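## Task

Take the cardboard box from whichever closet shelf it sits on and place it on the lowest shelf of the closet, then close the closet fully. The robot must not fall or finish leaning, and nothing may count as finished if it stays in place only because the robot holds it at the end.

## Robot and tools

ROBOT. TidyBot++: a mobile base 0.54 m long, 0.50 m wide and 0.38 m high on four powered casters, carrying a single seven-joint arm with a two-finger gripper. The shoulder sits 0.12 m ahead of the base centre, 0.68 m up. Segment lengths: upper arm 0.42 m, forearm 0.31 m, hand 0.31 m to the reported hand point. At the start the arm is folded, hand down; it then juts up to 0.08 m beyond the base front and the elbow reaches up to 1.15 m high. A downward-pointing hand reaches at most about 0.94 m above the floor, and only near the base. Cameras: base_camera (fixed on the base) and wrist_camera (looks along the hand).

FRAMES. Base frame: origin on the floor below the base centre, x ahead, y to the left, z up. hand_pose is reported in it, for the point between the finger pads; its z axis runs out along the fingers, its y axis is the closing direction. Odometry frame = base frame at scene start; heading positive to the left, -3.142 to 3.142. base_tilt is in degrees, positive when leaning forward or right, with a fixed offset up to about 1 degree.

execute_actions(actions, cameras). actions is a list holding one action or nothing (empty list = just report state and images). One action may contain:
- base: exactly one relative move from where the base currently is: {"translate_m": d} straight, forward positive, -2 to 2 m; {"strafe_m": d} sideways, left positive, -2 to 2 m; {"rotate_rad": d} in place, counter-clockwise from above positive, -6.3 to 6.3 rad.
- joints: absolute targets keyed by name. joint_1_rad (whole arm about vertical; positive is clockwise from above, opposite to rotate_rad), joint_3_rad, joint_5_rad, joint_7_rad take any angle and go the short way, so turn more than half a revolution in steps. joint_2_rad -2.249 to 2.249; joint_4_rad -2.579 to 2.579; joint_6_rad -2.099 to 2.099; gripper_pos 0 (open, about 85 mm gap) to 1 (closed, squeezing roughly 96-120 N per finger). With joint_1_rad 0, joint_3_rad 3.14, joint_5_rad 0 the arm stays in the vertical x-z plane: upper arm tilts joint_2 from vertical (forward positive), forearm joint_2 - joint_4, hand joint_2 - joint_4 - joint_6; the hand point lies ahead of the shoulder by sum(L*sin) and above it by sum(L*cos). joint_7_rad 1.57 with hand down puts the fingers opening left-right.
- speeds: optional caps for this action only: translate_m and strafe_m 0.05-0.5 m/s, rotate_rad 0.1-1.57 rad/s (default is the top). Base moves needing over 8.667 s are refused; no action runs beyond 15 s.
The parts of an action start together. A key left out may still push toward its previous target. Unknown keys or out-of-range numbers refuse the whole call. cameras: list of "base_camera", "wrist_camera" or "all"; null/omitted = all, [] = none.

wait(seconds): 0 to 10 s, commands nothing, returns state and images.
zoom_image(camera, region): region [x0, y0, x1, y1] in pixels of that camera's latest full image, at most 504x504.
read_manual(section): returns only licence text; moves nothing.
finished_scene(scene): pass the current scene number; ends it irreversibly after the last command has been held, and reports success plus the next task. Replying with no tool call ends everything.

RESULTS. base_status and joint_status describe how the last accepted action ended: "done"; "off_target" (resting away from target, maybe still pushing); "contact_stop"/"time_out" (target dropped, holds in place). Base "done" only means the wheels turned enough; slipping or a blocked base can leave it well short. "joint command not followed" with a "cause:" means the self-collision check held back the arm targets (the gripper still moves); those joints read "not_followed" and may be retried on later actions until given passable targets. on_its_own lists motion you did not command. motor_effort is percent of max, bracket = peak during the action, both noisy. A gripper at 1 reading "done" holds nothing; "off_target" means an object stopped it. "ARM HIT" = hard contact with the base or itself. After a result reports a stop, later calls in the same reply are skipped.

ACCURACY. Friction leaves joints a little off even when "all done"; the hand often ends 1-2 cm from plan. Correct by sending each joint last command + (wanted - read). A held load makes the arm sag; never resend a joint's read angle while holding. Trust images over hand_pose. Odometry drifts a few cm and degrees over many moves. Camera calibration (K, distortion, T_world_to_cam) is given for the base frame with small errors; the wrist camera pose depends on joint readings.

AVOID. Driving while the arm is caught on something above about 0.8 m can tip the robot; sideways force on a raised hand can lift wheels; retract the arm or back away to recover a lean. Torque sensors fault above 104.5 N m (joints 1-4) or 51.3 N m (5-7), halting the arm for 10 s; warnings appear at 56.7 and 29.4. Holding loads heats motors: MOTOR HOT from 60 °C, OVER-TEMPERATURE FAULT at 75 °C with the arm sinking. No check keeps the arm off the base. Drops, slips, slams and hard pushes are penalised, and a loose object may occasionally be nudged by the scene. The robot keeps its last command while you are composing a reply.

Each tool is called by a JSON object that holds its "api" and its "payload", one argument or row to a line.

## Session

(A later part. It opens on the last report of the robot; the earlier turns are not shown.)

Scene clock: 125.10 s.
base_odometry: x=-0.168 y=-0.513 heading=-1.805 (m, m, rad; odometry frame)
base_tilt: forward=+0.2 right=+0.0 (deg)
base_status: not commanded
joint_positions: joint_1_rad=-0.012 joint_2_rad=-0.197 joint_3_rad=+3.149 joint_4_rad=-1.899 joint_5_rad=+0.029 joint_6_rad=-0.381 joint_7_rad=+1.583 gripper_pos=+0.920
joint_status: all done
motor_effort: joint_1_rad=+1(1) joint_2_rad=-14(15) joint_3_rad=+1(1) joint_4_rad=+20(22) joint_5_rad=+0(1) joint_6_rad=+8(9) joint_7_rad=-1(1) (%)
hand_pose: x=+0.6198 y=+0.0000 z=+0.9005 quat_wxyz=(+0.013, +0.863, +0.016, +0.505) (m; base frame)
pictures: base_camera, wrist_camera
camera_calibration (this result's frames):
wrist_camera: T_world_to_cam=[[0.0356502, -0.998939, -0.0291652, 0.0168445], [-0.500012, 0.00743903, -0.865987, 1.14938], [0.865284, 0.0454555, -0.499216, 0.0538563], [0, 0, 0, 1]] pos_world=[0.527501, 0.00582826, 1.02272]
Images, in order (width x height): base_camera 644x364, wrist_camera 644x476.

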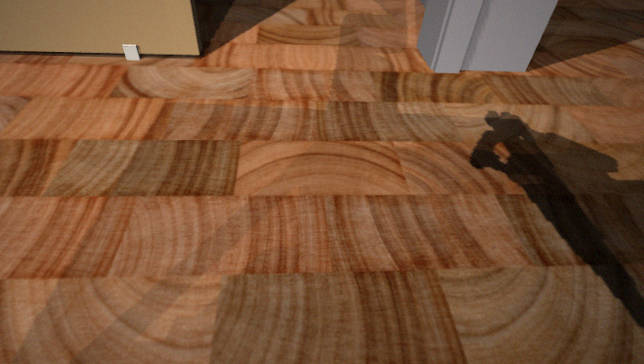

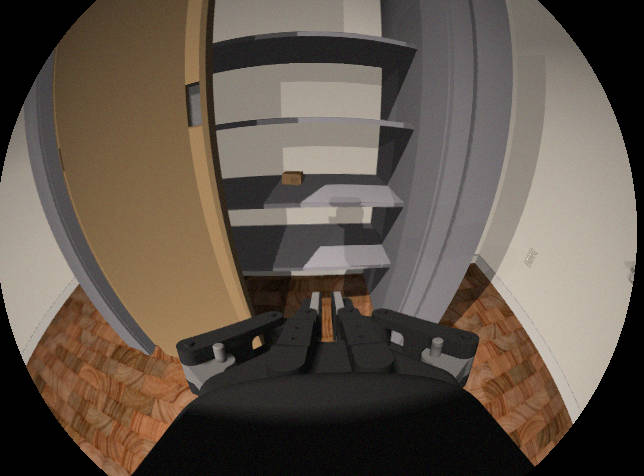

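{"api": "execute_actions", "payload": {
  "actions": [
    {"base":{"translate_m":0.3},"joints":{"joint_6_rad":0.2}}
  ]
}}

{"api": "execute_actions", "payload": {
  "actions": [
    {"base":{"strafe_m":0.17},"speeds":{"strafe_m":0.15}}
  ]
}}

Scene clock: 155.13 s.
base_odometry: x=-0.238 y=-0.805 heading=-1.805 (m, m, rad; odometry frame)
base_tilt: forward=+0.2 right=+0.0 (deg)
base_status: done
joint_positions: joint_1_rad=-0.012 joint_2_rad=-0.192 joint_3_rad=+3.149 joint_4_rad=-1.900 joint_5_rad=+0.029 joint_6_rad=+0.180 joint_7_rad=+1.583 gripper_pos=+0.920
joint_status: all done
motor_effort: joint_1_rad=+0(0) joint_2_rad=-14(18) joint_3_rad=+1(1) joint_4_rad=+21(23) joint_5_rad=+0(1) joint_6_rad=+10(10) joint_7_rad=-1(1) (%)
hand_pose: x=+0.6612 y=+0.0049 z=+1.0650 quat_wxyz=(+0.011, +0.692, +0.017, +0.722) (m; base frame)
pictures: base_camera, wrist_camera
camera_calibration (this result's frames):
wrist_camera: T_world_to_cam=[[0.0615971, -0.998081, -0.00629353, -0.0163796], [0.0313044, 0.00823429, -0.999476, 1.10342], [0.99761, 0.0613678, 0.0317515, -0.553108], [0, 0, 0, 1]] pos_world=[0.518253, 0.00850904, 1.1203]
Images, in order (width x height): base_camera 644x364, wrist_camera 644x476.

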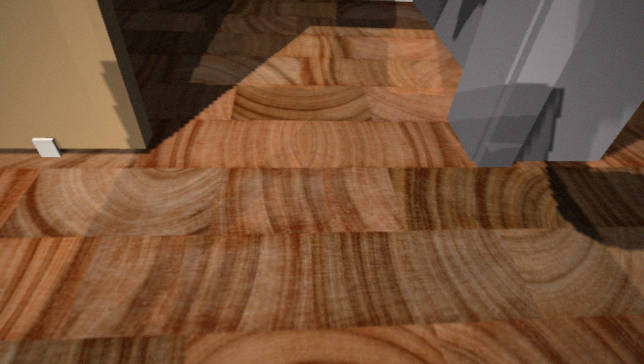

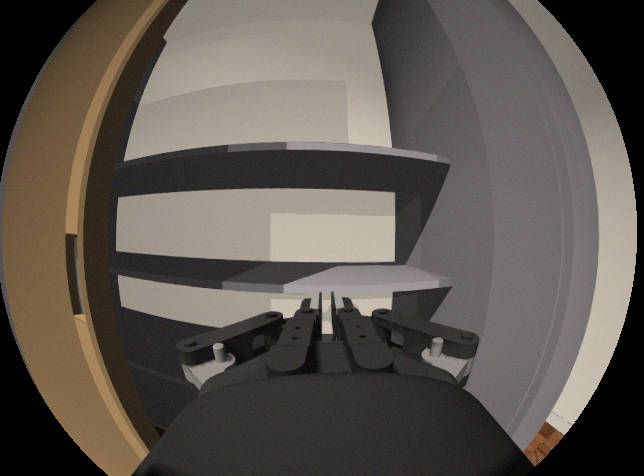

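Scene clock: 156.93 s.
base_odometry: x=-0.073 y=-0.845 heading=-1.805 (m, m, rad; odometry frame)
base_tilt: forward=+0.2 right=+0.0 (deg)
base_status: done
joint_positions: joint_1_rad=-0.011 joint_2_rad=-0.192 joint_3_rad=+3.148 joint_4_rad=-1.900 joint_5_rad=+0.029 joint_6_rad=+0.180 joint_7_rad=+1.583 gripper_pos=+0.920
joint_status: not commanded
motor_effort: joint_1_rad=+0(2) joint_2_rad=-14(15) joint_3_rad=+1(3) joint_4_rad=+21(20) joint_5_rad=-1(1) joint_6_rad=+10(10) joint_7_rad=-1(1) (%)
hand_pose: x=+0.6612 y=+0.0047 z=+1.0650 quat_wxyz=(+0.011, +0.692, +0.017, +0.722) (m; base frame)
pictures: base_camera, wrist_camera
camera_calibration (this result's frames):
wrist_camera: T_world_to_cam=[[0.0610685, -0.998115, -0.00614699, -0.0164161], [0.0313102, 0.00807106, -0.999477, 1.10341], [0.997642, 0.0608441, 0.0317441, -0.553098], [0, 0, 0, 1]] pos_world=[0.518248, 0.00836184, 1.12029]
Images, in order (width x height): base_camera 644x364, wrist_camera 644x476.

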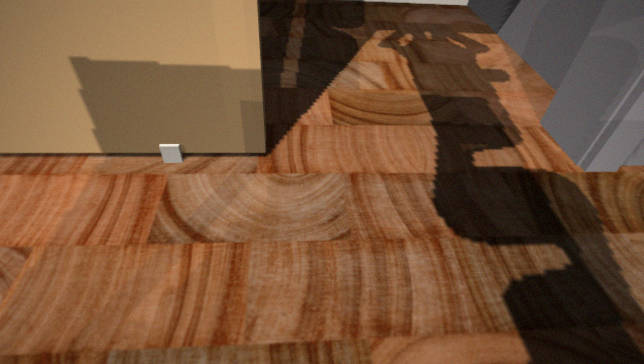

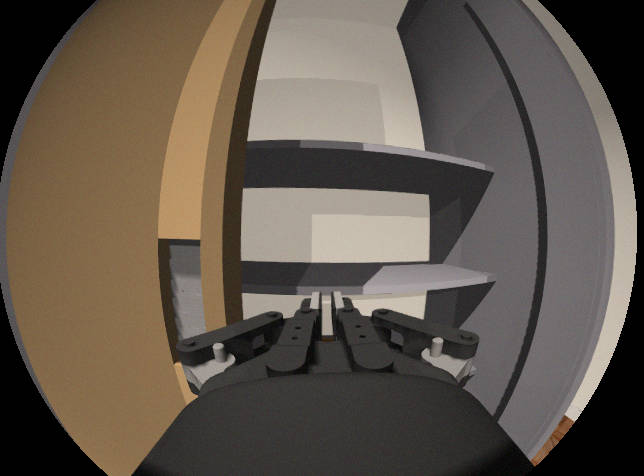

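{"api": "execute_actions", "payload": {
  "actions": [
    {"base":{"strafe_m":0.15},"speeds":{"strafe_m":0.1}}
  ]
}}

Scene clock: 163.00 s.
base_odometry: x=+0.073 y=-0.880 heading=-1.805 (m, m, rad; odometry frame)
base_tilt: forward=+0.2 right=+0.0 (deg)
base_status: done
joint_positions: joint_1_rad=+0.058 joint_2_rad=-0.200 joint_3_rad=+3.209 joint_4_rad=-1.902 joint_5_rad=+0.029 joint_6_rad=+0.180 joint_7_rad=+1.583 gripper_pos=+0.920
joint_status: not commanded
motor_effort: joint_1_rad=-11(14) joint_2_rad=-10(16) joint_3_rad=-12(16) joint_4_rad=+24(24) joint_5_rad=+1(1) joint_6_rad=+11(12) joint_7_rad=-1(0) (%)
hand_pose: x=+0.6545 y=-0.0685 z=+1.0681 quat_wxyz=(+0.053, +0.689, -0.031, +0.722) (m; base frame)
pictures: base_camera, wrist_camera
camera_calibration (this result's frames):
wrist_camera: T_world_to_cam=[[-0.0661784, -0.997648, -0.0178639, 0.00675131], [0.0393198, 0.0152818, -0.99911, 1.10218], [0.997033, -0.0668219, 0.038216, -0.557256], [0, 0, 0, 1]] pos_world=[0.512712, -0.0473448, 1.12262]
Images, in order (width x height): base_camera 644x364, wrist_camera 644x476.

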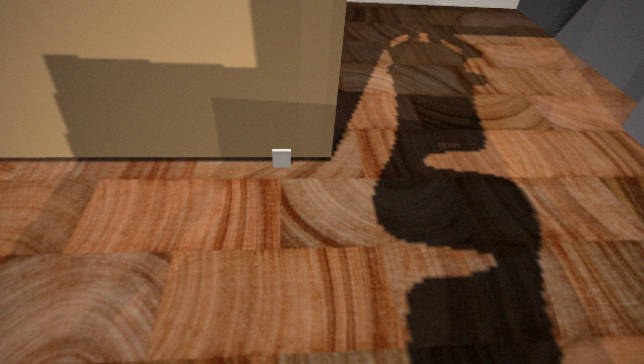

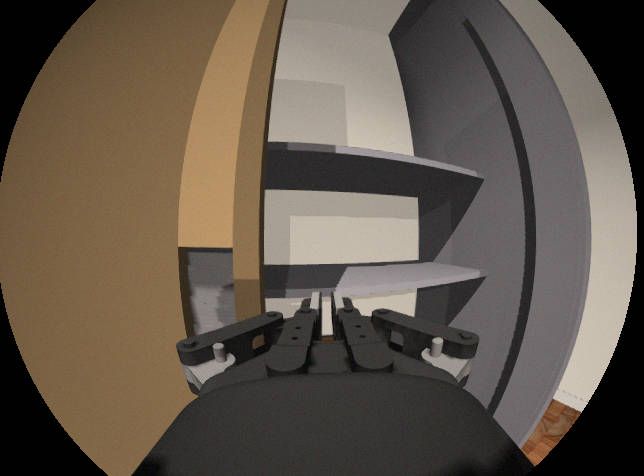

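{"api": "execute_actions", "payload": {
  "actions": [
    {"base":{"strafe_m":0.06},"speeds":{"strafe_m":0.08}}
  ]
}}

Scene clock: 167.87 s.
base_odometry: x=+0.131 y=-0.894 heading=-1.806 (m, m, rad; odometry frame)
base_tilt: forward=+0.2 right=+0.0 (deg)
base_status: done
joint_positions: joint_1_rad=+0.090 joint_2_rad=-0.214 joint_3_rad=+3.247 joint_4_rad=-1.899 joint_5_rad=+0.029 joint_6_rad=+0.180 joint_7_rad=+1.583 gripper_pos=+0.921
joint_status: not commanded
motor_effort: joint_1_rad=-17(21) joint_2_rad=-11(15) joint_3_rad=-19(25) joint_4_rad=+21(26) joint_5_rad=+1(2) joint_6_rad=+10(13) joint_7_rad=-1(1) (%)
hand_pose: x=+0.6432 y=-0.1080 z=+1.0774 quat_wxyz=(+0.076, +0.681, -0.058, +0.726) (m; base frame)
pictures: base_camera, wrist_camera
camera_calibration (this result's frames):
wrist_camera: T_world_to_cam=[[-0.134803, -0.990534, -0.0259124, 0.0203573], [0.0581848, 0.0181929, -0.99814, 1.09956], [0.989163, -0.13606, 0.0551816, -0.569717], [0, 0, 0, 1]] pos_world=[0.502309, -0.0773551, 1.12948]
Images, in order (width x height): base_camera 644x364, wrist_camera 644x476.

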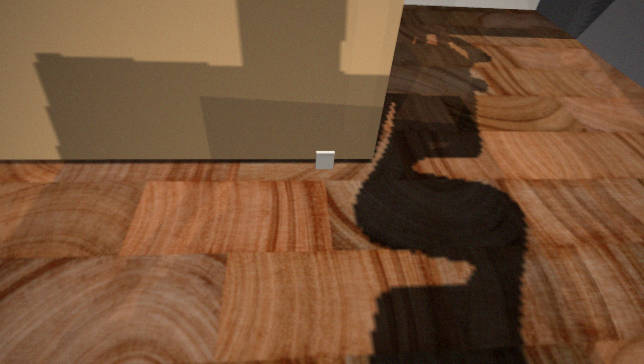

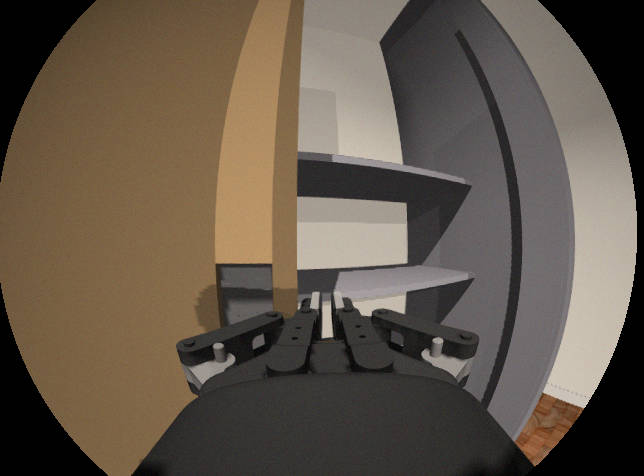

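{"api": "execute_actions", "payload": {
  "actions": [
    {"base":{"strafe_m":-0.14}}
  ]
}}

{"api": "execute_actions", "payload": {
  "actions": [
    {"base":{"translate_m":-0.1},"joints":{"joint_1_rad":0.0,"joint_2_rad":-0.2,"joint_4_rad":-2.3,"joint_6_rad":0.3}}
  ]
}}

Scene clock: 172.67 s.
base_odometry: x=-0.005 y=-0.861 heading=-1.806 (m, m, rad; odometry frame)
base_tilt: forward=+0.3 right=+0.0 (deg)
base_status: done
joint_positions: joint_1_rad=+0.005 joint_2_rad=-0.212 joint_3_rad=+3.150 joint_4_rad=-1.902 joint_5_rad=+0.029 joint_6_rad=+0.180 joint_7_rad=+1.583 gripper_pos=+0.920
joint_status: not commanded
motor_effort: joint_1_rad=+0(17) joint_2_rad=-13(16) joint_3_rad=+0(20) joint_4_rad=+20(26) joint_5_rad=-1(2) joint_6_rad=+9(13) joint_7_rad=+0(1) (%)
hand_pose: x=+0.6536 y=-0.0047 z=+1.0747 quat_wxyz=(+0.017, +0.685, +0.011, +0.728) (m; base frame)
pictures: base_camera, wrist_camera
camera_calibration (this result's frames):
wrist_camera: T_world_to_cam=[[0.0440292, -0.999014, -0.00566186, -0.0146684], [0.0495395, 0.00784365, -0.998741, 1.10063], [0.997801, 0.0436933, 0.049836, -0.564827], [0, 0, 0, 1]] pos_world=[0.509706, 0.00139224, 1.12731]
Images, in order (width x height): base_camera 644x364, wrist_camera 644x476.

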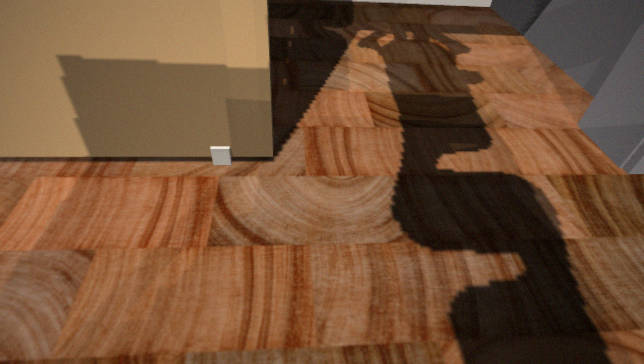

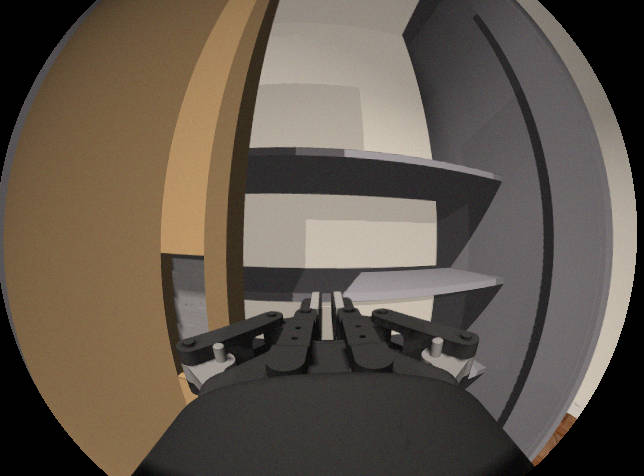

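Scene clock: 174.20 s.
base_odometry: x=+0.018 y=-0.764 heading=-1.806 (m, m, rad; odometry frame)
base_tilt: forward=+0.2 right=+0.0 (deg)
base_status: done
joint_positions: joint_1_rad=+0.005 joint_2_rad=-0.210 joint_3_rad=+3.150 joint_4_rad=-2.283 joint_5_rad=+0.029 joint_6_rad=+0.258 joint_7_rad=+1.583 gripper_pos=+0.920
joint_status: all done
motor_effort: joint_1_rad=+0(0) joint_2_rad=-12(17) joint_3_rad=+1(1) joint_4_rad=+19(21) joint_5_rad=-1(1) joint_6_rad=+10(11) joint_7_rad=-1(0) (%)
hand_pose: x=+0.6090 y=-0.0031 z=+0.8666 quat_wxyz=(+0.013, +0.788, +0.012, +0.615) (m; base frame)
pictures: base_camera, wrist_camera
camera_calibration (this result's frames):
wrist_camera: T_world_to_cam=[[0.0422547, -0.998827, -0.0236422, 0.00442084], [-0.252821, 0.0122037, -0.967436, 1.05206], [0.96659, 0.046856, -0.252009, -0.229486], [0, 0, 0, 1]] pos_world=[0.487616, 0.00232939, 0.960074]
Images, in order (width x height): base_camera 644x364, wrist_camera 644x476.

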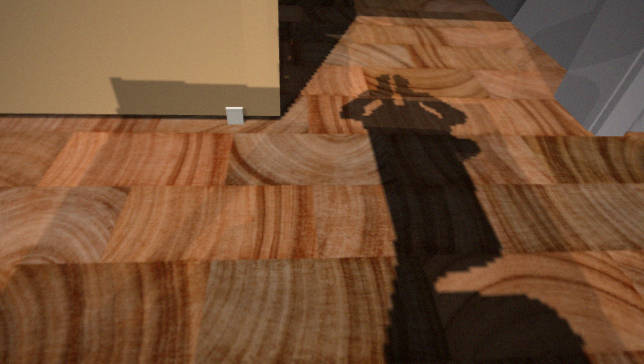

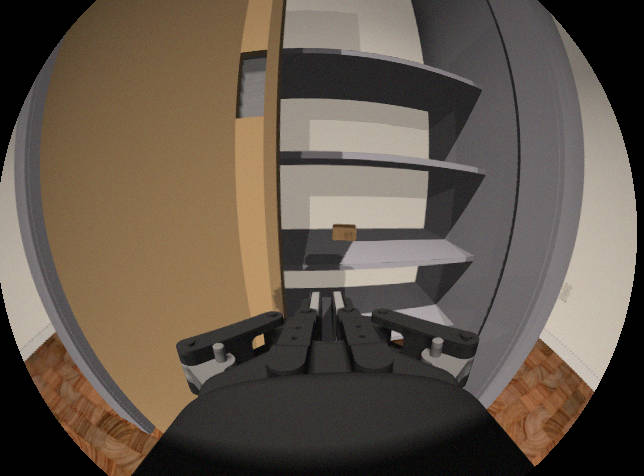

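{"api": "zoom_image", "payload": {
  "camera": "wrist_camera",
  "region": [280, 140, 480, 300]
}}

Region (280, 140, 480, 300) of wrist_camera's 644x476 image, scaled by 2.520; it fills the top 403 rows of this view, and the rest is white.

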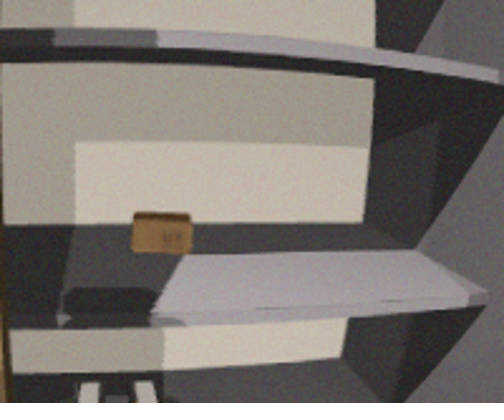

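{"api": "execute_actions", "payload": {
  "actions": [
    {"base":{"strafe_m":-0.25},"joints":{"joint_1_rad":-0.27}}
  ]
}}

{"api": "execute_actions", "payload": {
  "actions": [
    {"joints":{"joint_2_rad":0.68,"joint_4_rad":-1.255,"joint_6_rad":-0.08}}
  ]
}}

Scene clock: 212.17 s.
base_odometry: x=-0.225 y=-0.705 heading=-1.806 (m, m, rad; odometry frame)
base_tilt: forward=+0.2 right=+0.0 (deg)
base_status: done
joint_positions: joint_1_rad=-0.254 joint_2_rad=-0.210 joint_3_rad=+3.149 joint_4_rad=-2.283 joint_5_rad=+0.029 joint_6_rad=+0.260 joint_7_rad=+1.583 gripper_pos=+0.920
joint_status: all done
motor_effort: joint_1_rad=+0(3) joint_2_rad=-12(12) joint_3_rad=+1(3) joint_4_rad=+19(19) joint_5_rad=-1(1) joint_6_rad=+9(9) joint_7_rad=-1(1) (%)
hand_pose: x=+0.5934 y=+0.1231 z=+0.8670 quat_wxyz=(-0.067, +0.779, +0.115, +0.612) (m; base frame)
pictures: base_camera, wrist_camera
camera_calibration (this result's frames):
wrist_camera: T_world_to_cam=[[0.297682, -0.954379, -0.0233514, -0.0261995], [-0.246122, -0.0530891, -0.967784, 1.05132], [0.922393, 0.293839, -0.250698, -0.225515], [0, 0, 0, 1]] pos_world=[0.474567, 0.0970747, 0.960307]
Images, in order (width x height): base_camera 644x364, wrist_camera 644x476.

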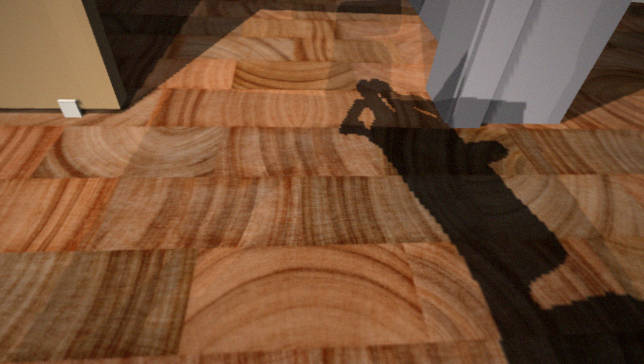

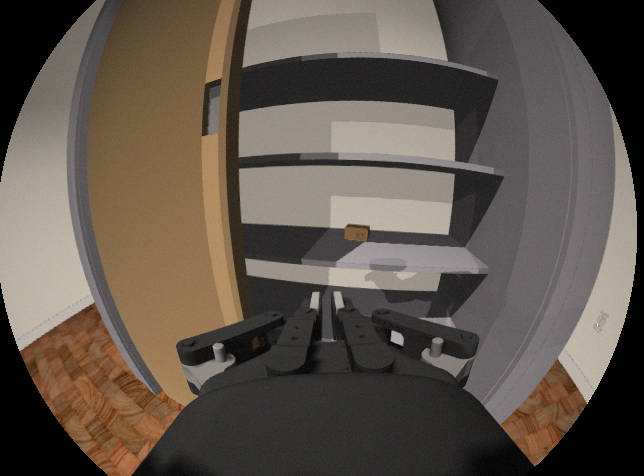

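Scene clock: 214.50 s.
base_odometry: x=-0.225 y=-0.705 heading=-1.806 (m, m, rad; odometry frame)
base_tilt: forward=+0.2 right=+0.0 (deg)
base_status: not commanded
joint_positions: joint_1_rad=-0.254 joint_2_rad=+0.669 joint_3_rad=+3.149 joint_4_rad=-1.277 joint_5_rad=+0.029 joint_6_rad=-0.039 joint_7_rad=+1.583 gripper_pos=+0.920
joint_status: all done
motor_effort: joint_1_rad=+0(0) joint_2_rad=-43(44) joint_3_rad=+0(0) joint_4_rad=+19(19) joint_5_rad=-1(0) joint_6_rad=+9(10) joint_7_rad=-1(0) (%)
hand_pose: x=+0.9315 y=+0.2075 z=+0.7711 quat_wxyz=(-0.054, +0.829, +0.122, +0.544) (m; base frame)
pictures: base_camera, wrist_camera
camera_calibration (this result's frames):
wrist_camera: T_world_to_cam=[[0.287495, -0.957527, -0.0221098, -0.0393824], [-0.40078, -0.099303, -0.910777, 1.15594], [0.869898, 0.270705, -0.412307, -0.407869], [0, 0, 0, 1]] pos_world=[0.829404, 0.187491, 0.883764]
Images, in order (width x height): base_camera 644x364, wrist_camera 644x476.

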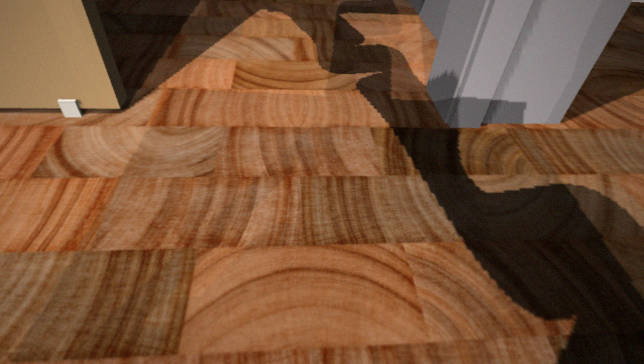

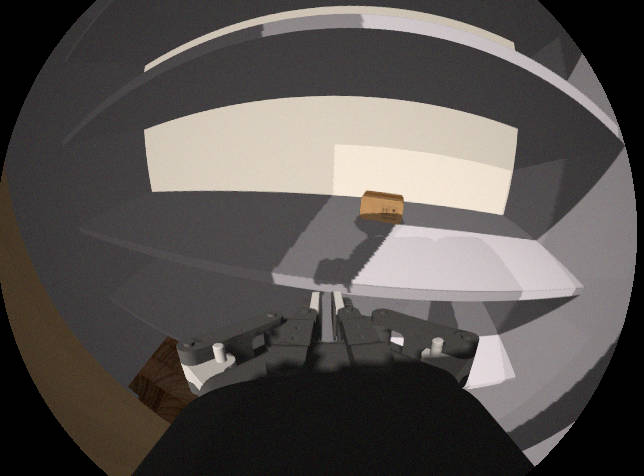

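{"api": "zoom_image", "payload": {
  "camera": "wrist_camera",
  "region": [330, 170, 440, 250]
}}

Region (330, 170, 440, 250) of wrist_camera's 644x476 image, scaled by 4.582; it fills the top 367 rows of this view, and the rest is white.

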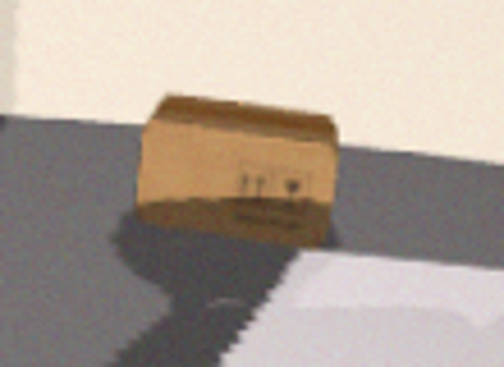

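{"api": "execute_actions", "payload": {
  "actions": [
    {"base":{"translate_m":0.25},"joints":{"joint_2_rad":0.705,"gripper_pos":0.97},"speeds":{"translate_m":0.2}}
  ]
}}

Scene clock: 253.30 s.
base_odometry: x=-0.284 y=-0.949 heading=-1.806 (m, m, rad; odometry frame)
base_tilt: forward=+0.3 right=+0.0 (deg)
base_status: done
joint_positions: joint_1_rad=-0.257 joint_2_rad=+0.691 joint_3_rad=+3.149 joint_4_rad=-1.273 joint_5_rad=+0.029 joint_6_rad=-0.041 joint_7_rad=+1.583 gripper_pos=+0.970
joint_status: all done
motor_effort: joint_1_rad=+0(1) joint_2_rad=-43(45) joint_3_rad=+0(1) joint_4_rad=+20(20) joint_5_rad=-1(0) joint_6_rad=+9(9) joint_7_rad=-1(1) (%)
hand_pose: x=+0.9333 y=+0.2104 z=+0.7546 quat_wxyz=(-0.054, +0.834, +0.124, +0.536) (m; base frame)
pictures: base_camera, wrist_camera
camera_calibration (this result's frames):
wrist_camera: T_world_to_cam=[[0.289751, -0.95683, -0.0228099, -0.0391958], [-0.417601, -0.104944, -0.90255, 1.1526], [0.861193, 0.27104, -0.429981, -0.39566], [0, 0, 0, 1]] pos_world=[0.833426, 0.190694, 0.869262]
Images, in order (width x height): base_camera 644x364, wrist_camera 644x476.

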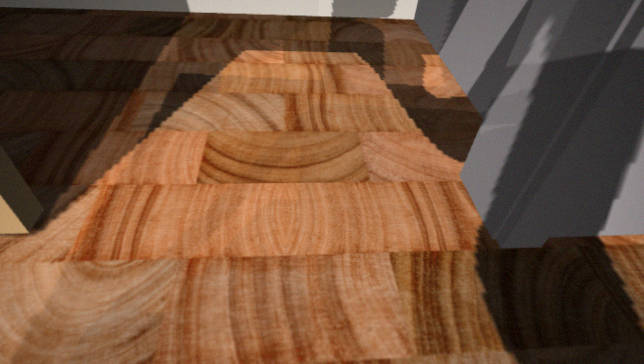

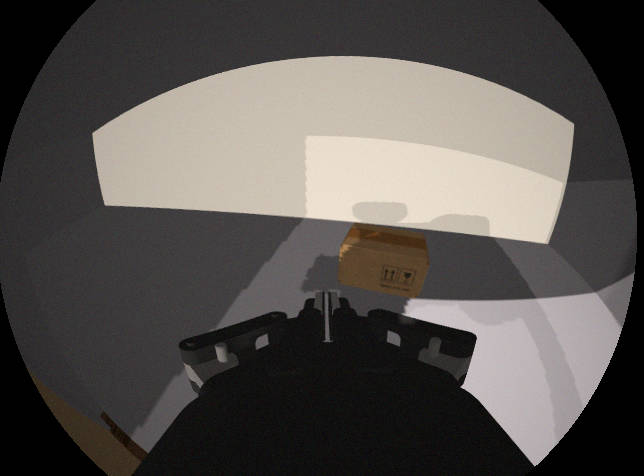

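{"api": "execute_actions", "payload": {
  "actions": [
    {"base":{"translate_m":0.095},"speeds":{"translate_m":0.05}}
  ]
}}

Scene clock: 264.37 s.
base_odometry: x=-0.306 y=-1.041 heading=-1.807 (m, m, rad; odometry frame)
base_tilt: forward=+0.3 right=+0.0 (deg)
base_status: done
joint_positions: joint_1_rad=-0.257 joint_2_rad=+0.692 joint_3_rad=+3.149 joint_4_rad=-1.273 joint_5_rad=+0.029 joint_6_rad=-0.041 joint_7_rad=+1.583 gripper_pos=+0.970
joint_status: not commanded
motor_effort: joint_1_rad=+0(1) joint_2_rad=-44(45) joint_3_rad=+0(0) joint_4_rad=+19(20) joint_5_rad=-1(0) joint_6_rad=+9(9) joint_7_rad=-1(0) (%)
hand_pose: x=+0.9333 y=+0.2109 z=+0.7537 quat_wxyz=(-0.054, +0.834, +0.124, +0.535) (m; base frame)
pictures: base_camera, wrist_camera
camera_calibration (this result's frames):
wrist_camera: T_world_to_cam=[[0.290276, -0.95667, -0.0228498, -0.0392261], [-0.418552, -0.105453, -0.90205, 1.15247], [0.860554, 0.271408, -0.431027, -0.394857], [0, 0, 0, 1]] pos_world=[0.833551, 0.191173, 0.868495]
Images, in order (width x height): base_camera 644x364, wrist_camera 644x476.

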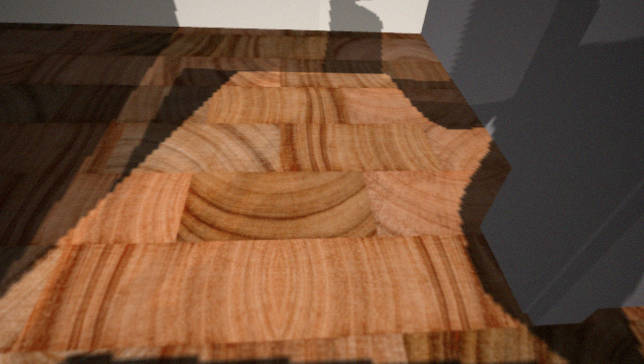

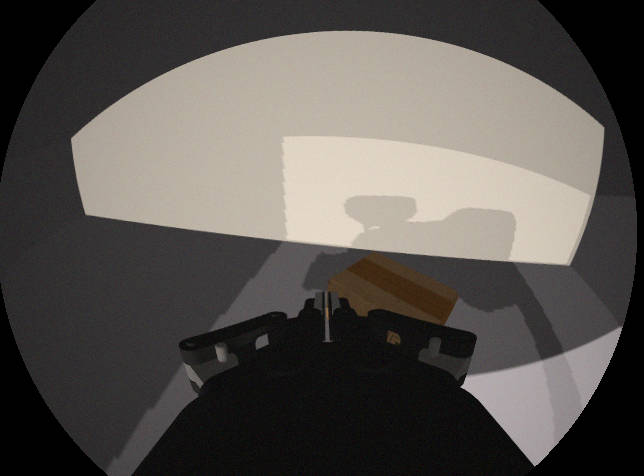

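{"api": "execute_actions", "payload": {
  "actions": [
    {"base":{"translate_m":0.03},"speeds":{"translate_m":0.05}}
  ]
}}

Scene clock: 267.33 s.
base_odometry: x=-0.313 y=-1.070 heading=-1.807 (m, m, rad; odometry frame)
base_tilt: forward=+0.3 right=+0.0 (deg)
base_status: done
joint_positions: joint_1_rad=-0.258 joint_2_rad=+0.693 joint_3_rad=+3.149 joint_4_rad=-1.272 joint_5_rad=+0.029 joint_6_rad=-0.041 joint_7_rad=+1.583 gripper_pos=+0.970
joint_status: not commanded
motor_effort: joint_1_rad=+0(1) joint_2_rad=-44(46) joint_3_rad=+0(0) joint_4_rad=+19(20) joint_5_rad=-1(1) joint_6_rad=+9(9) joint_7_rad=-1(1) (%)
hand_pose: x=+0.9333 y=+0.2113 z=+0.7531 quat_wxyz=(-0.054, +0.834, +0.124, +0.535) (m; base frame)
pictures: base_camera, wrist_camera
camera_calibration (this result's frames):
wrist_camera: T_world_to_cam=[[0.290731, -0.956531, -0.0228775, -0.0392577], [-0.419222, -0.105854, -0.901692, 1.15239], [0.860075, 0.271741, -0.431774, -0.394296], [0, 0, 0, 1]] pos_world=[0.833643, 0.19158, 0.867951]
Images, in order (width x height): base_camera 644x364, wrist_camera 644x476.

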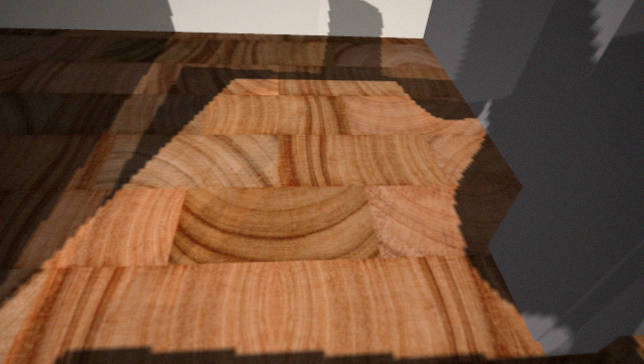

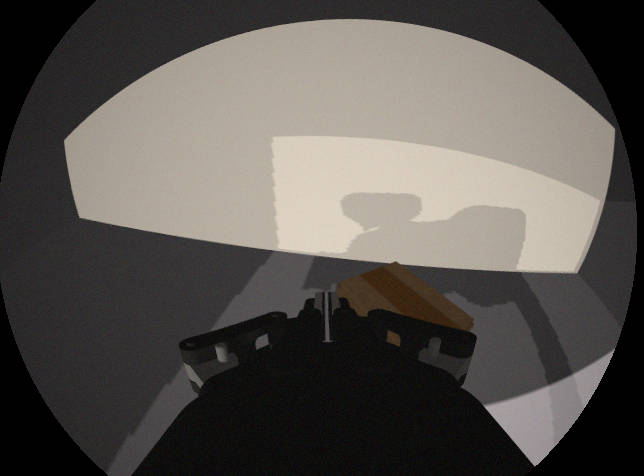

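Retreat and look.

{"api": "execute_actions", "payload": {
  "actions": [
    {"base":{"translate_m":-0.16},"speeds":{"translate_m":0.2}}
  ]
}}

Scene clock: 270.33 s.
base_odometry: x=-0.276 y=-0.915 heading=-1.807 (m, m, rad; odometry frame)
base_tilt: forward=+0.2 right=+0.0 (deg)
base_status: done
joint_positions: joint_1_rad=-0.260 joint_2_rad=+0.695 joint_3_rad=+3.149 joint_4_rad=-1.271 joint_5_rad=+0.029 joint_6_rad=-0.042 joint_7_rad=+1.583 gripper_pos=+0.970
joint_status: not commanded
motor_effort: joint_1_rad=+0(3) joint_2_rad=-44(47) joint_3_rad=+0(1) joint_4_rad=+19(21) joint_5_rad=+0(1) joint_6_rad=+9(9) joint_7_rad=+0(1) (%)
hand_pose: x=+0.9331 y=+0.2129 z=+0.7519 quat_wxyz=(-0.055, +0.834, +0.125, +0.534) (m; base frame)
pictures: base_camera, wrist_camera
camera_calibration (this result's frames):
wrist_camera: T_world_to_cam=[[0.29243, -0.956012, -0.0229441, -0.0393925], [-0.420718, -0.107071, -0.900851, 1.15238], [0.858767, 0.273088, -0.433522, -0.392859], [0, 0, 0, 1]] pos_world=[0.833719, 0.193011, 0.866901]
Images, in order (width x height): base_camera 644x364, wrist_camera 644x476.

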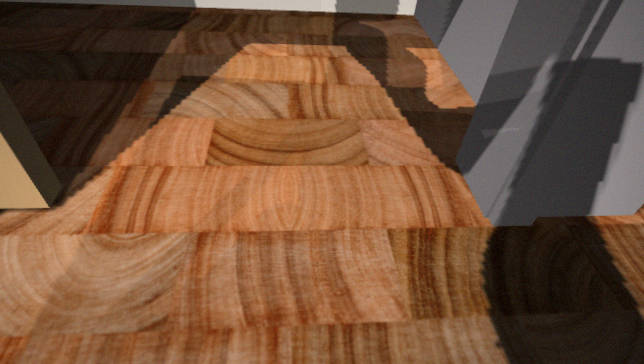

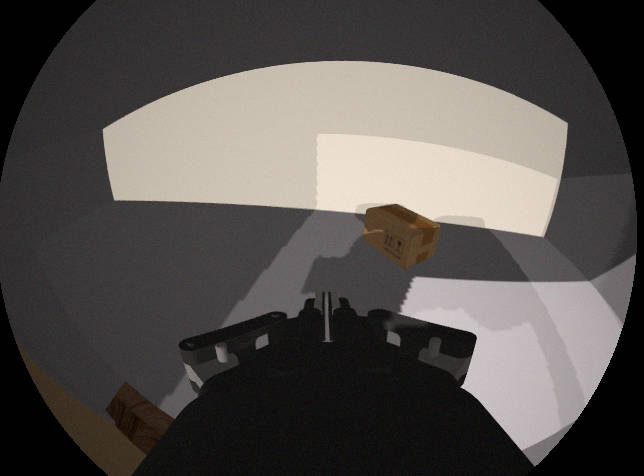

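{"api": "zoom_image", "payload": {
  "camera": "wrist_camera",
  "region": [340, 190, 460, 280]
}}

Region (340, 190, 460, 280) of wrist_camera's 644x476 image, scaled by 4.200; it fills the top 378 rows of this view, and the rest is white.

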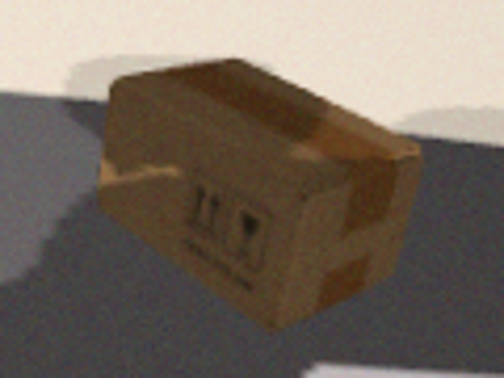

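{"api": "execute_actions", "payload": {
  "actions": [
    {"base":{"strafe_m":-0.175},"joints":{"joint_5_rad":-1.55,"joint_7_rad":3.14,"gripper_pos":0.0},"speeds":{"strafe_m":0.2}}
  ]
}}

Scene clock: 357.37 s.
base_odometry: x=-0.446 y=-0.873 heading=-1.807 (m, m, rad; odometry frame)
base_tilt: forward=+0.3 right=+0.0 (deg)
base_status: done
joint_positions: joint_1_rad=-0.266 joint_2_rad=+0.695 joint_3_rad=+3.149 joint_4_rad=-1.271 joint_5_rad=-1.544 joint_6_rad=-0.043 joint_7_rad=+3.127 gripper_pos=+0.000
joint_status: all done
motor_effort: joint_1_rad=+0(4) joint_2_rad=-43(44) joint_3_rad=-1(2) joint_4_rad=+19(19) joint_5_rad=-1(1) joint_6_rad=+0(9) joint_7_rad=+0(0) (%)
hand_pose: x=+0.9333 y=+0.2320 z=+0.7641 quat_wxyz=(-0.084, +0.823, +0.126, +0.548) (m; base frame)
pictures: base_camera, wrist_camera
camera_calibration (this result's frames):
wrist_camera: T_world_to_cam=[[0.326421, -0.942977, -0.0651391, -0.0233651], [-0.392204, -0.0724192, -0.917023, 1.14318], [0.860015, 0.324884, -0.393479, -0.436751], [0, 0, 0, 1]] pos_world=[0.8316, 0.202649, 0.874951]
Images, in order (width x height): base_camera 644x364, wrist_camera 644x476.

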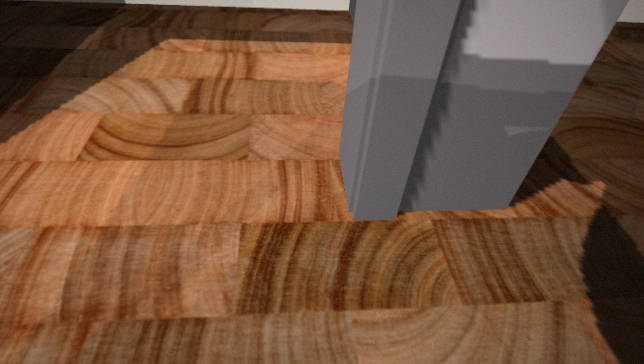

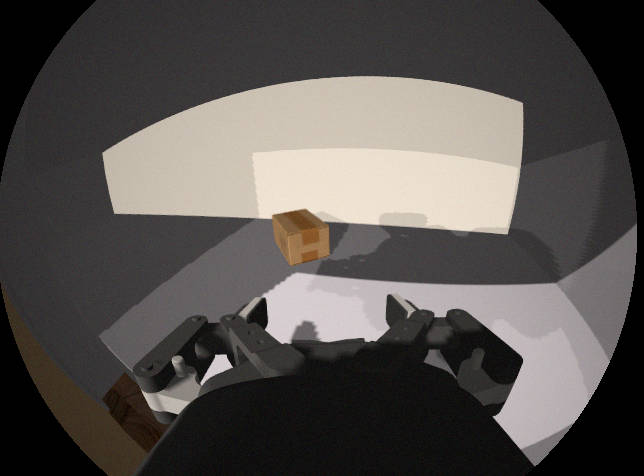

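{"api": "execute_actions", "payload": {
  "actions": [
    {"base":{"translate_m":-0.03},"joints":{"joint_2_rad":0.86,"joint_4_rad":-1.065,"joint_6_rad":-0.45}}
  ]
}}

Scene clock: 368.47 s.
base_odometry: x=-0.439 y=-0.844 heading=-1.807 (m, m, rad; odometry frame)
base_tilt: forward=+0.2 right=+0.0 (deg)
base_status: done
joint_positions: joint_1_rad=-0.266 joint_2_rad=+0.851 joint_3_rad=+3.149 joint_4_rad=-1.084 joint_5_rad=-1.544 joint_6_rad=-0.414 joint_7_rad=+3.127 gripper_pos=+0.000
joint_status: all done
motor_effort: joint_1_rad=+0(2) joint_2_rad=-47(50) joint_3_rad=-2(2) joint_4_rad=+20(21) joint_5_rad=-4(4) joint_6_rad=-1(2) joint_7_rad=-1(1) (%)
hand_pose: x=+0.9323 y=+0.3481 z=+0.7420 quat_wxyz=(-0.234, +0.786, +0.227, +0.525) (m; base frame)
pictures: base_camera, wrist_camera
camera_calibration (this result's frames):
wrist_camera: T_world_to_cam=[[0.621679, -0.759569, -0.191234, -0.160549], [-0.381233, -0.0801488, -0.920998, 1.12632], [0.684234, 0.64547, -0.339399, -0.470066], [0, 0, 0, 1]] pos_world=[0.850836, 0.271739, 0.847099]
Images, in order (width x height): base_camera 644x364, wrist_camera 644x476.

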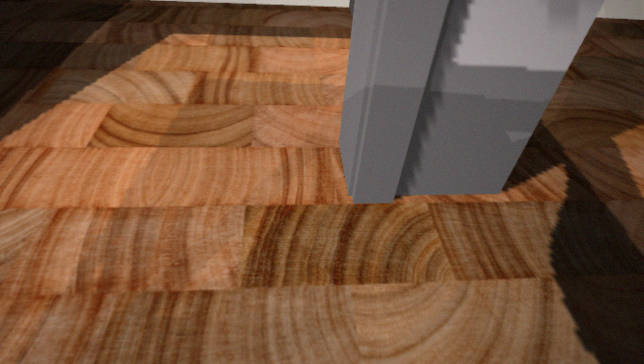

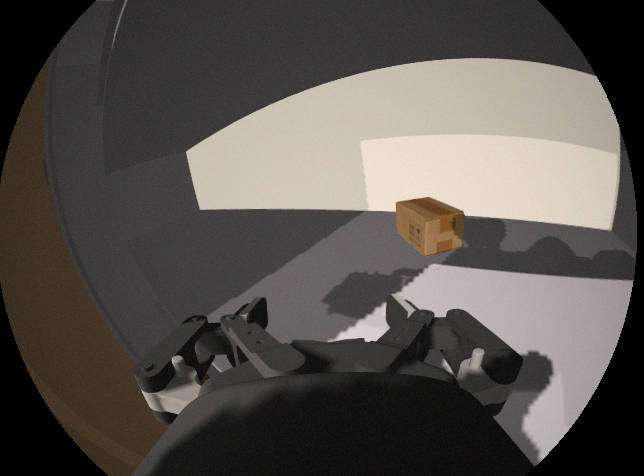

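{"api": "execute_actions", "payload": {
  "actions": [
    {"joints":{"joint_1_rad":-0.1,"joint_2_rad":0.835,"joint_6_rad":-0.5,"joint_7_rad":3.35}}
  ]
}}

Scene clock: 389.87 s.
base_odometry: x=-0.439 y=-0.844 heading=-1.807 (m, m, rad; odometry frame)
base_tilt: forward=+0.3 right=+0.0 (deg)
base_status: not commanded
joint_positions: joint_1_rad=-0.095 joint_2_rad=+0.851 joint_3_rad=+3.148 joint_4_rad=-1.084 joint_5_rad=-1.544 joint_6_rad=-0.460 joint_7_rad=+3.317 gripper_pos=+0.000
joint_status: all done
motor_effort: joint_1_rad=+0(5) joint_2_rad=-47(46) joint_3_rad=-2(4) joint_4_rad=+19(19) joint_5_rad=-4(5) joint_6_rad=-1(2) joint_7_rad=+0(0) (%)
hand_pose: x=+0.9725 y=+0.2177 z=+0.7438 quat_wxyz=(-0.155, +0.778, +0.247, +0.557) (m; base frame)
pictures: base_camera, wrist_camera
camera_calibration (this result's frames):
wrist_camera: T_world_to_cam=[[0.583298, -0.811746, -0.0288417, -0.35633], [-0.293692, -0.177667, -0.939244, 1.08261], [0.757304, 0.556329, -0.342036, -0.462543], [0, 0, 0, 1]] pos_world=[0.876085, 0.16042, 0.848348]
Images, in order (width x height): base_camera 644x364, wrist_camera 644x476.

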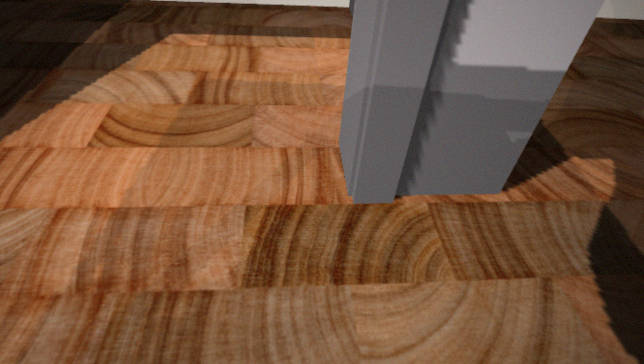

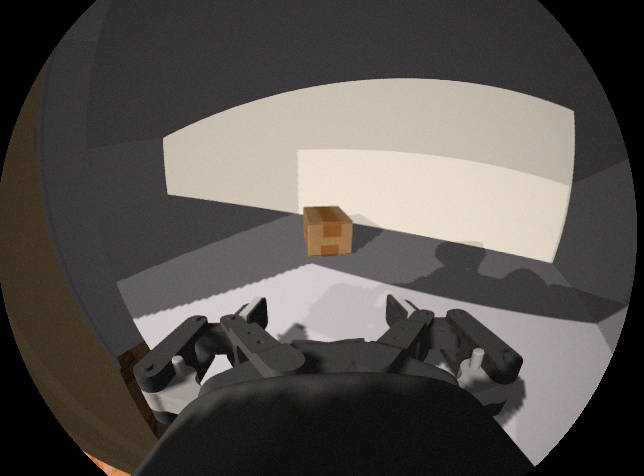

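{"api": "execute_actions", "payload": {
  "actions": [
    {"base":{"strafe_m":0.065},"joints":{"joint_2_rad":0.815},"speeds":{"strafe_m":0.1}}
  ]
}}

{"api": "execute_actions", "payload": {
  "actions": [
    {"base":{"translate_m":0.085},"speeds":{"translate_m":0.1}}
  ]
}}

Scene clock: 408.93 s.
base_odometry: x=-0.376 y=-0.859 heading=-1.807 (m, m, rad; odometry frame)
base_tilt: forward=+0.3 right=+0.0 (deg)
base_status: done
joint_positions: joint_1_rad=-0.100 joint_2_rad=+0.831 joint_3_rad=+3.148 joint_4_rad=-1.081 joint_5_rad=-1.544 joint_6_rad=-0.461 joint_7_rad=+3.317 gripper_pos=+0.000
joint_status: all done
motor_effort: joint_1_rad=+0(5) joint_2_rad=-47(49) joint_3_rad=-2(4) joint_4_rad=+19(20) joint_5_rad=-5(4) joint_6_rad=-1(2) joint_7_rad=-1(1) (%)
hand_pose: x=+0.9701 y=+0.2224 z=+0.7631 quat_wxyz=(-0.155, +0.771, +0.250, +0.565) (m; base frame)
pictures: base_camera, wrist_camera
camera_calibration (this result's frames):
wrist_camera: T_world_to_cam=[[0.588991, -0.807947, -0.0176434, -0.365492], [-0.271124, -0.176988, -0.946133, 1.08408], [0.761302, 0.562047, -0.323298, -0.476211], [0, 0, 0, 1]] pos_world=[0.871733, 0.164224, 0.865279]
Images, in order (width x height): base_camera 644x364, wrist_camera 644x476.

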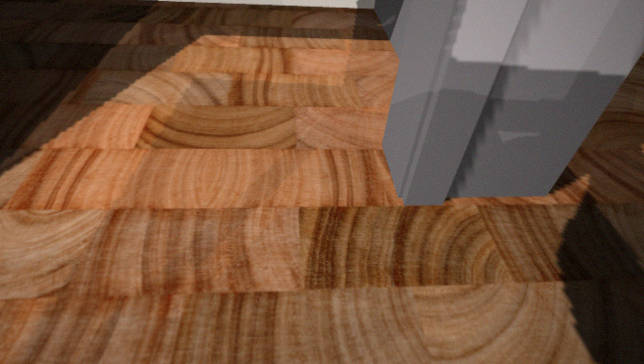

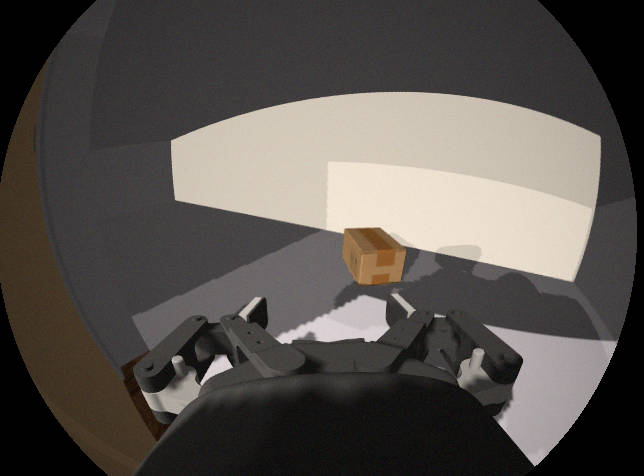

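Scene clock: 410.37 s.
base_odometry: x=-0.396 y=-0.942 heading=-1.807 (m, m, rad; odometry frame)
base_tilt: forward=+0.2 right=+0.0 (deg)
base_status: done
joint_positions: joint_1_rad=-0.100 joint_2_rad=+0.828 joint_3_rad=+3.148 joint_4_rad=-1.081 joint_5_rad=-1.544 joint_6_rad=-0.461 joint_7_rad=+3.317 gripper_pos=+0.000
joint_status: not commanded
motor_effort: joint_1_rad=+1(1) joint_2_rad=-47(49) joint_3_rad=-2(2) joint_4_rad=+19(20) joint_5_rad=-4(4) joint_6_rad=-1(1) joint_7_rad=+0(0) (%)
hand_pose: x=+0.9700 y=+0.2225 z=+0.7652 quat_wxyz=(-0.155, +0.770, +0.250, +0.566) (m; base frame)
pictures: base_camera, wrist_camera
camera_calibration (this result's frames):
wrist_camera: T_world_to_cam=[[0.589105, -0.807889, -0.0164294, -0.366409], [-0.268799, -0.176751, -0.94684, 1.08423], [0.762038, 0.562205, -0.321285, -0.477723], [0, 0, 0, 1]] pos_world=[0.871338, 0.164199, 0.86709]
Images, in order (width x height): base_camera 644x364, wrist_camera 644x476.

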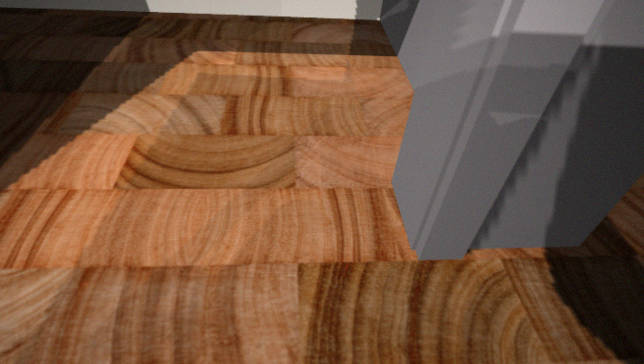

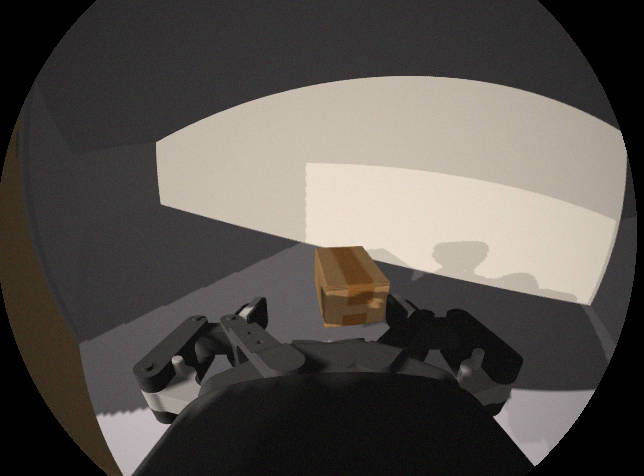

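{"api": "execute_actions", "payload": {
  "actions": [
    {"base":{"strafe_m":0.035},"joints":{"joint_2_rad":0.85},"speeds":{"strafe_m":0.05}}
  ]
}}

Scene clock: 421.73 s.
base_odometry: x=-0.361 y=-0.950 heading=-1.807 (m, m, rad; odometry frame)
base_tilt: forward=+0.2 right=-0.1 (deg)
base_status: done
joint_positions: joint_1_rad=-0.101 joint_2_rad=+0.839 joint_3_rad=+3.148 joint_4_rad=-1.081 joint_5_rad=-1.544 joint_6_rad=-0.461 joint_7_rad=+3.317 gripper_pos=+0.000
joint_status: all done
motor_effort: joint_1_rad=+0(4) joint_2_rad=-47(47) joint_3_rad=-2(3) joint_4_rad=+19(19) joint_5_rad=-4(4) joint_6_rad=-1(2) joint_7_rad=+0(1) (%)
hand_pose: x=+0.9706 y=+0.2232 z=+0.7563 quat_wxyz=(-0.156, +0.773, +0.250, +0.562) (m; base frame)
pictures: base_camera, wrist_camera
camera_calibration (this result's frames):
wrist_camera: T_world_to_cam=[[0.589752, -0.807291, -0.021775, -0.363075], [-0.278306, -0.177852, -0.943883, 1.0833], [0.758115, 0.562717, -0.329562, -0.471505], [0, 0, 0, 1]] pos_world=[0.873068, 0.164884, 0.859213]
Images, in order (width x height): base_camera 644x364, wrist_camera 644x476.

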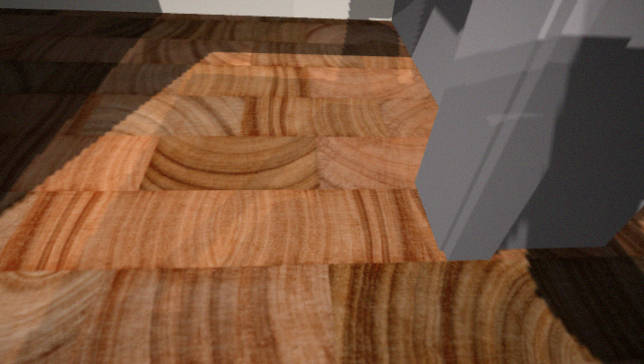

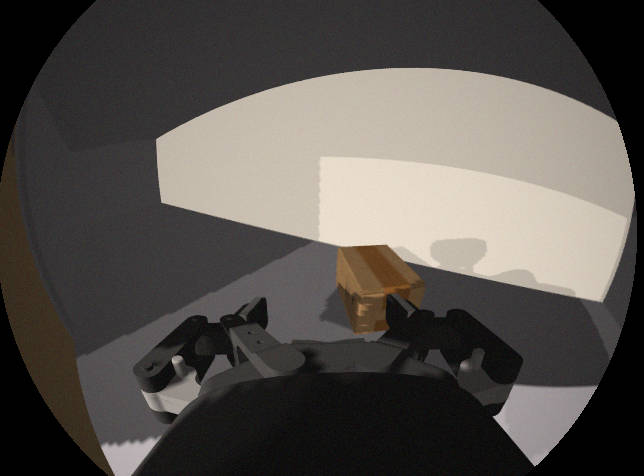

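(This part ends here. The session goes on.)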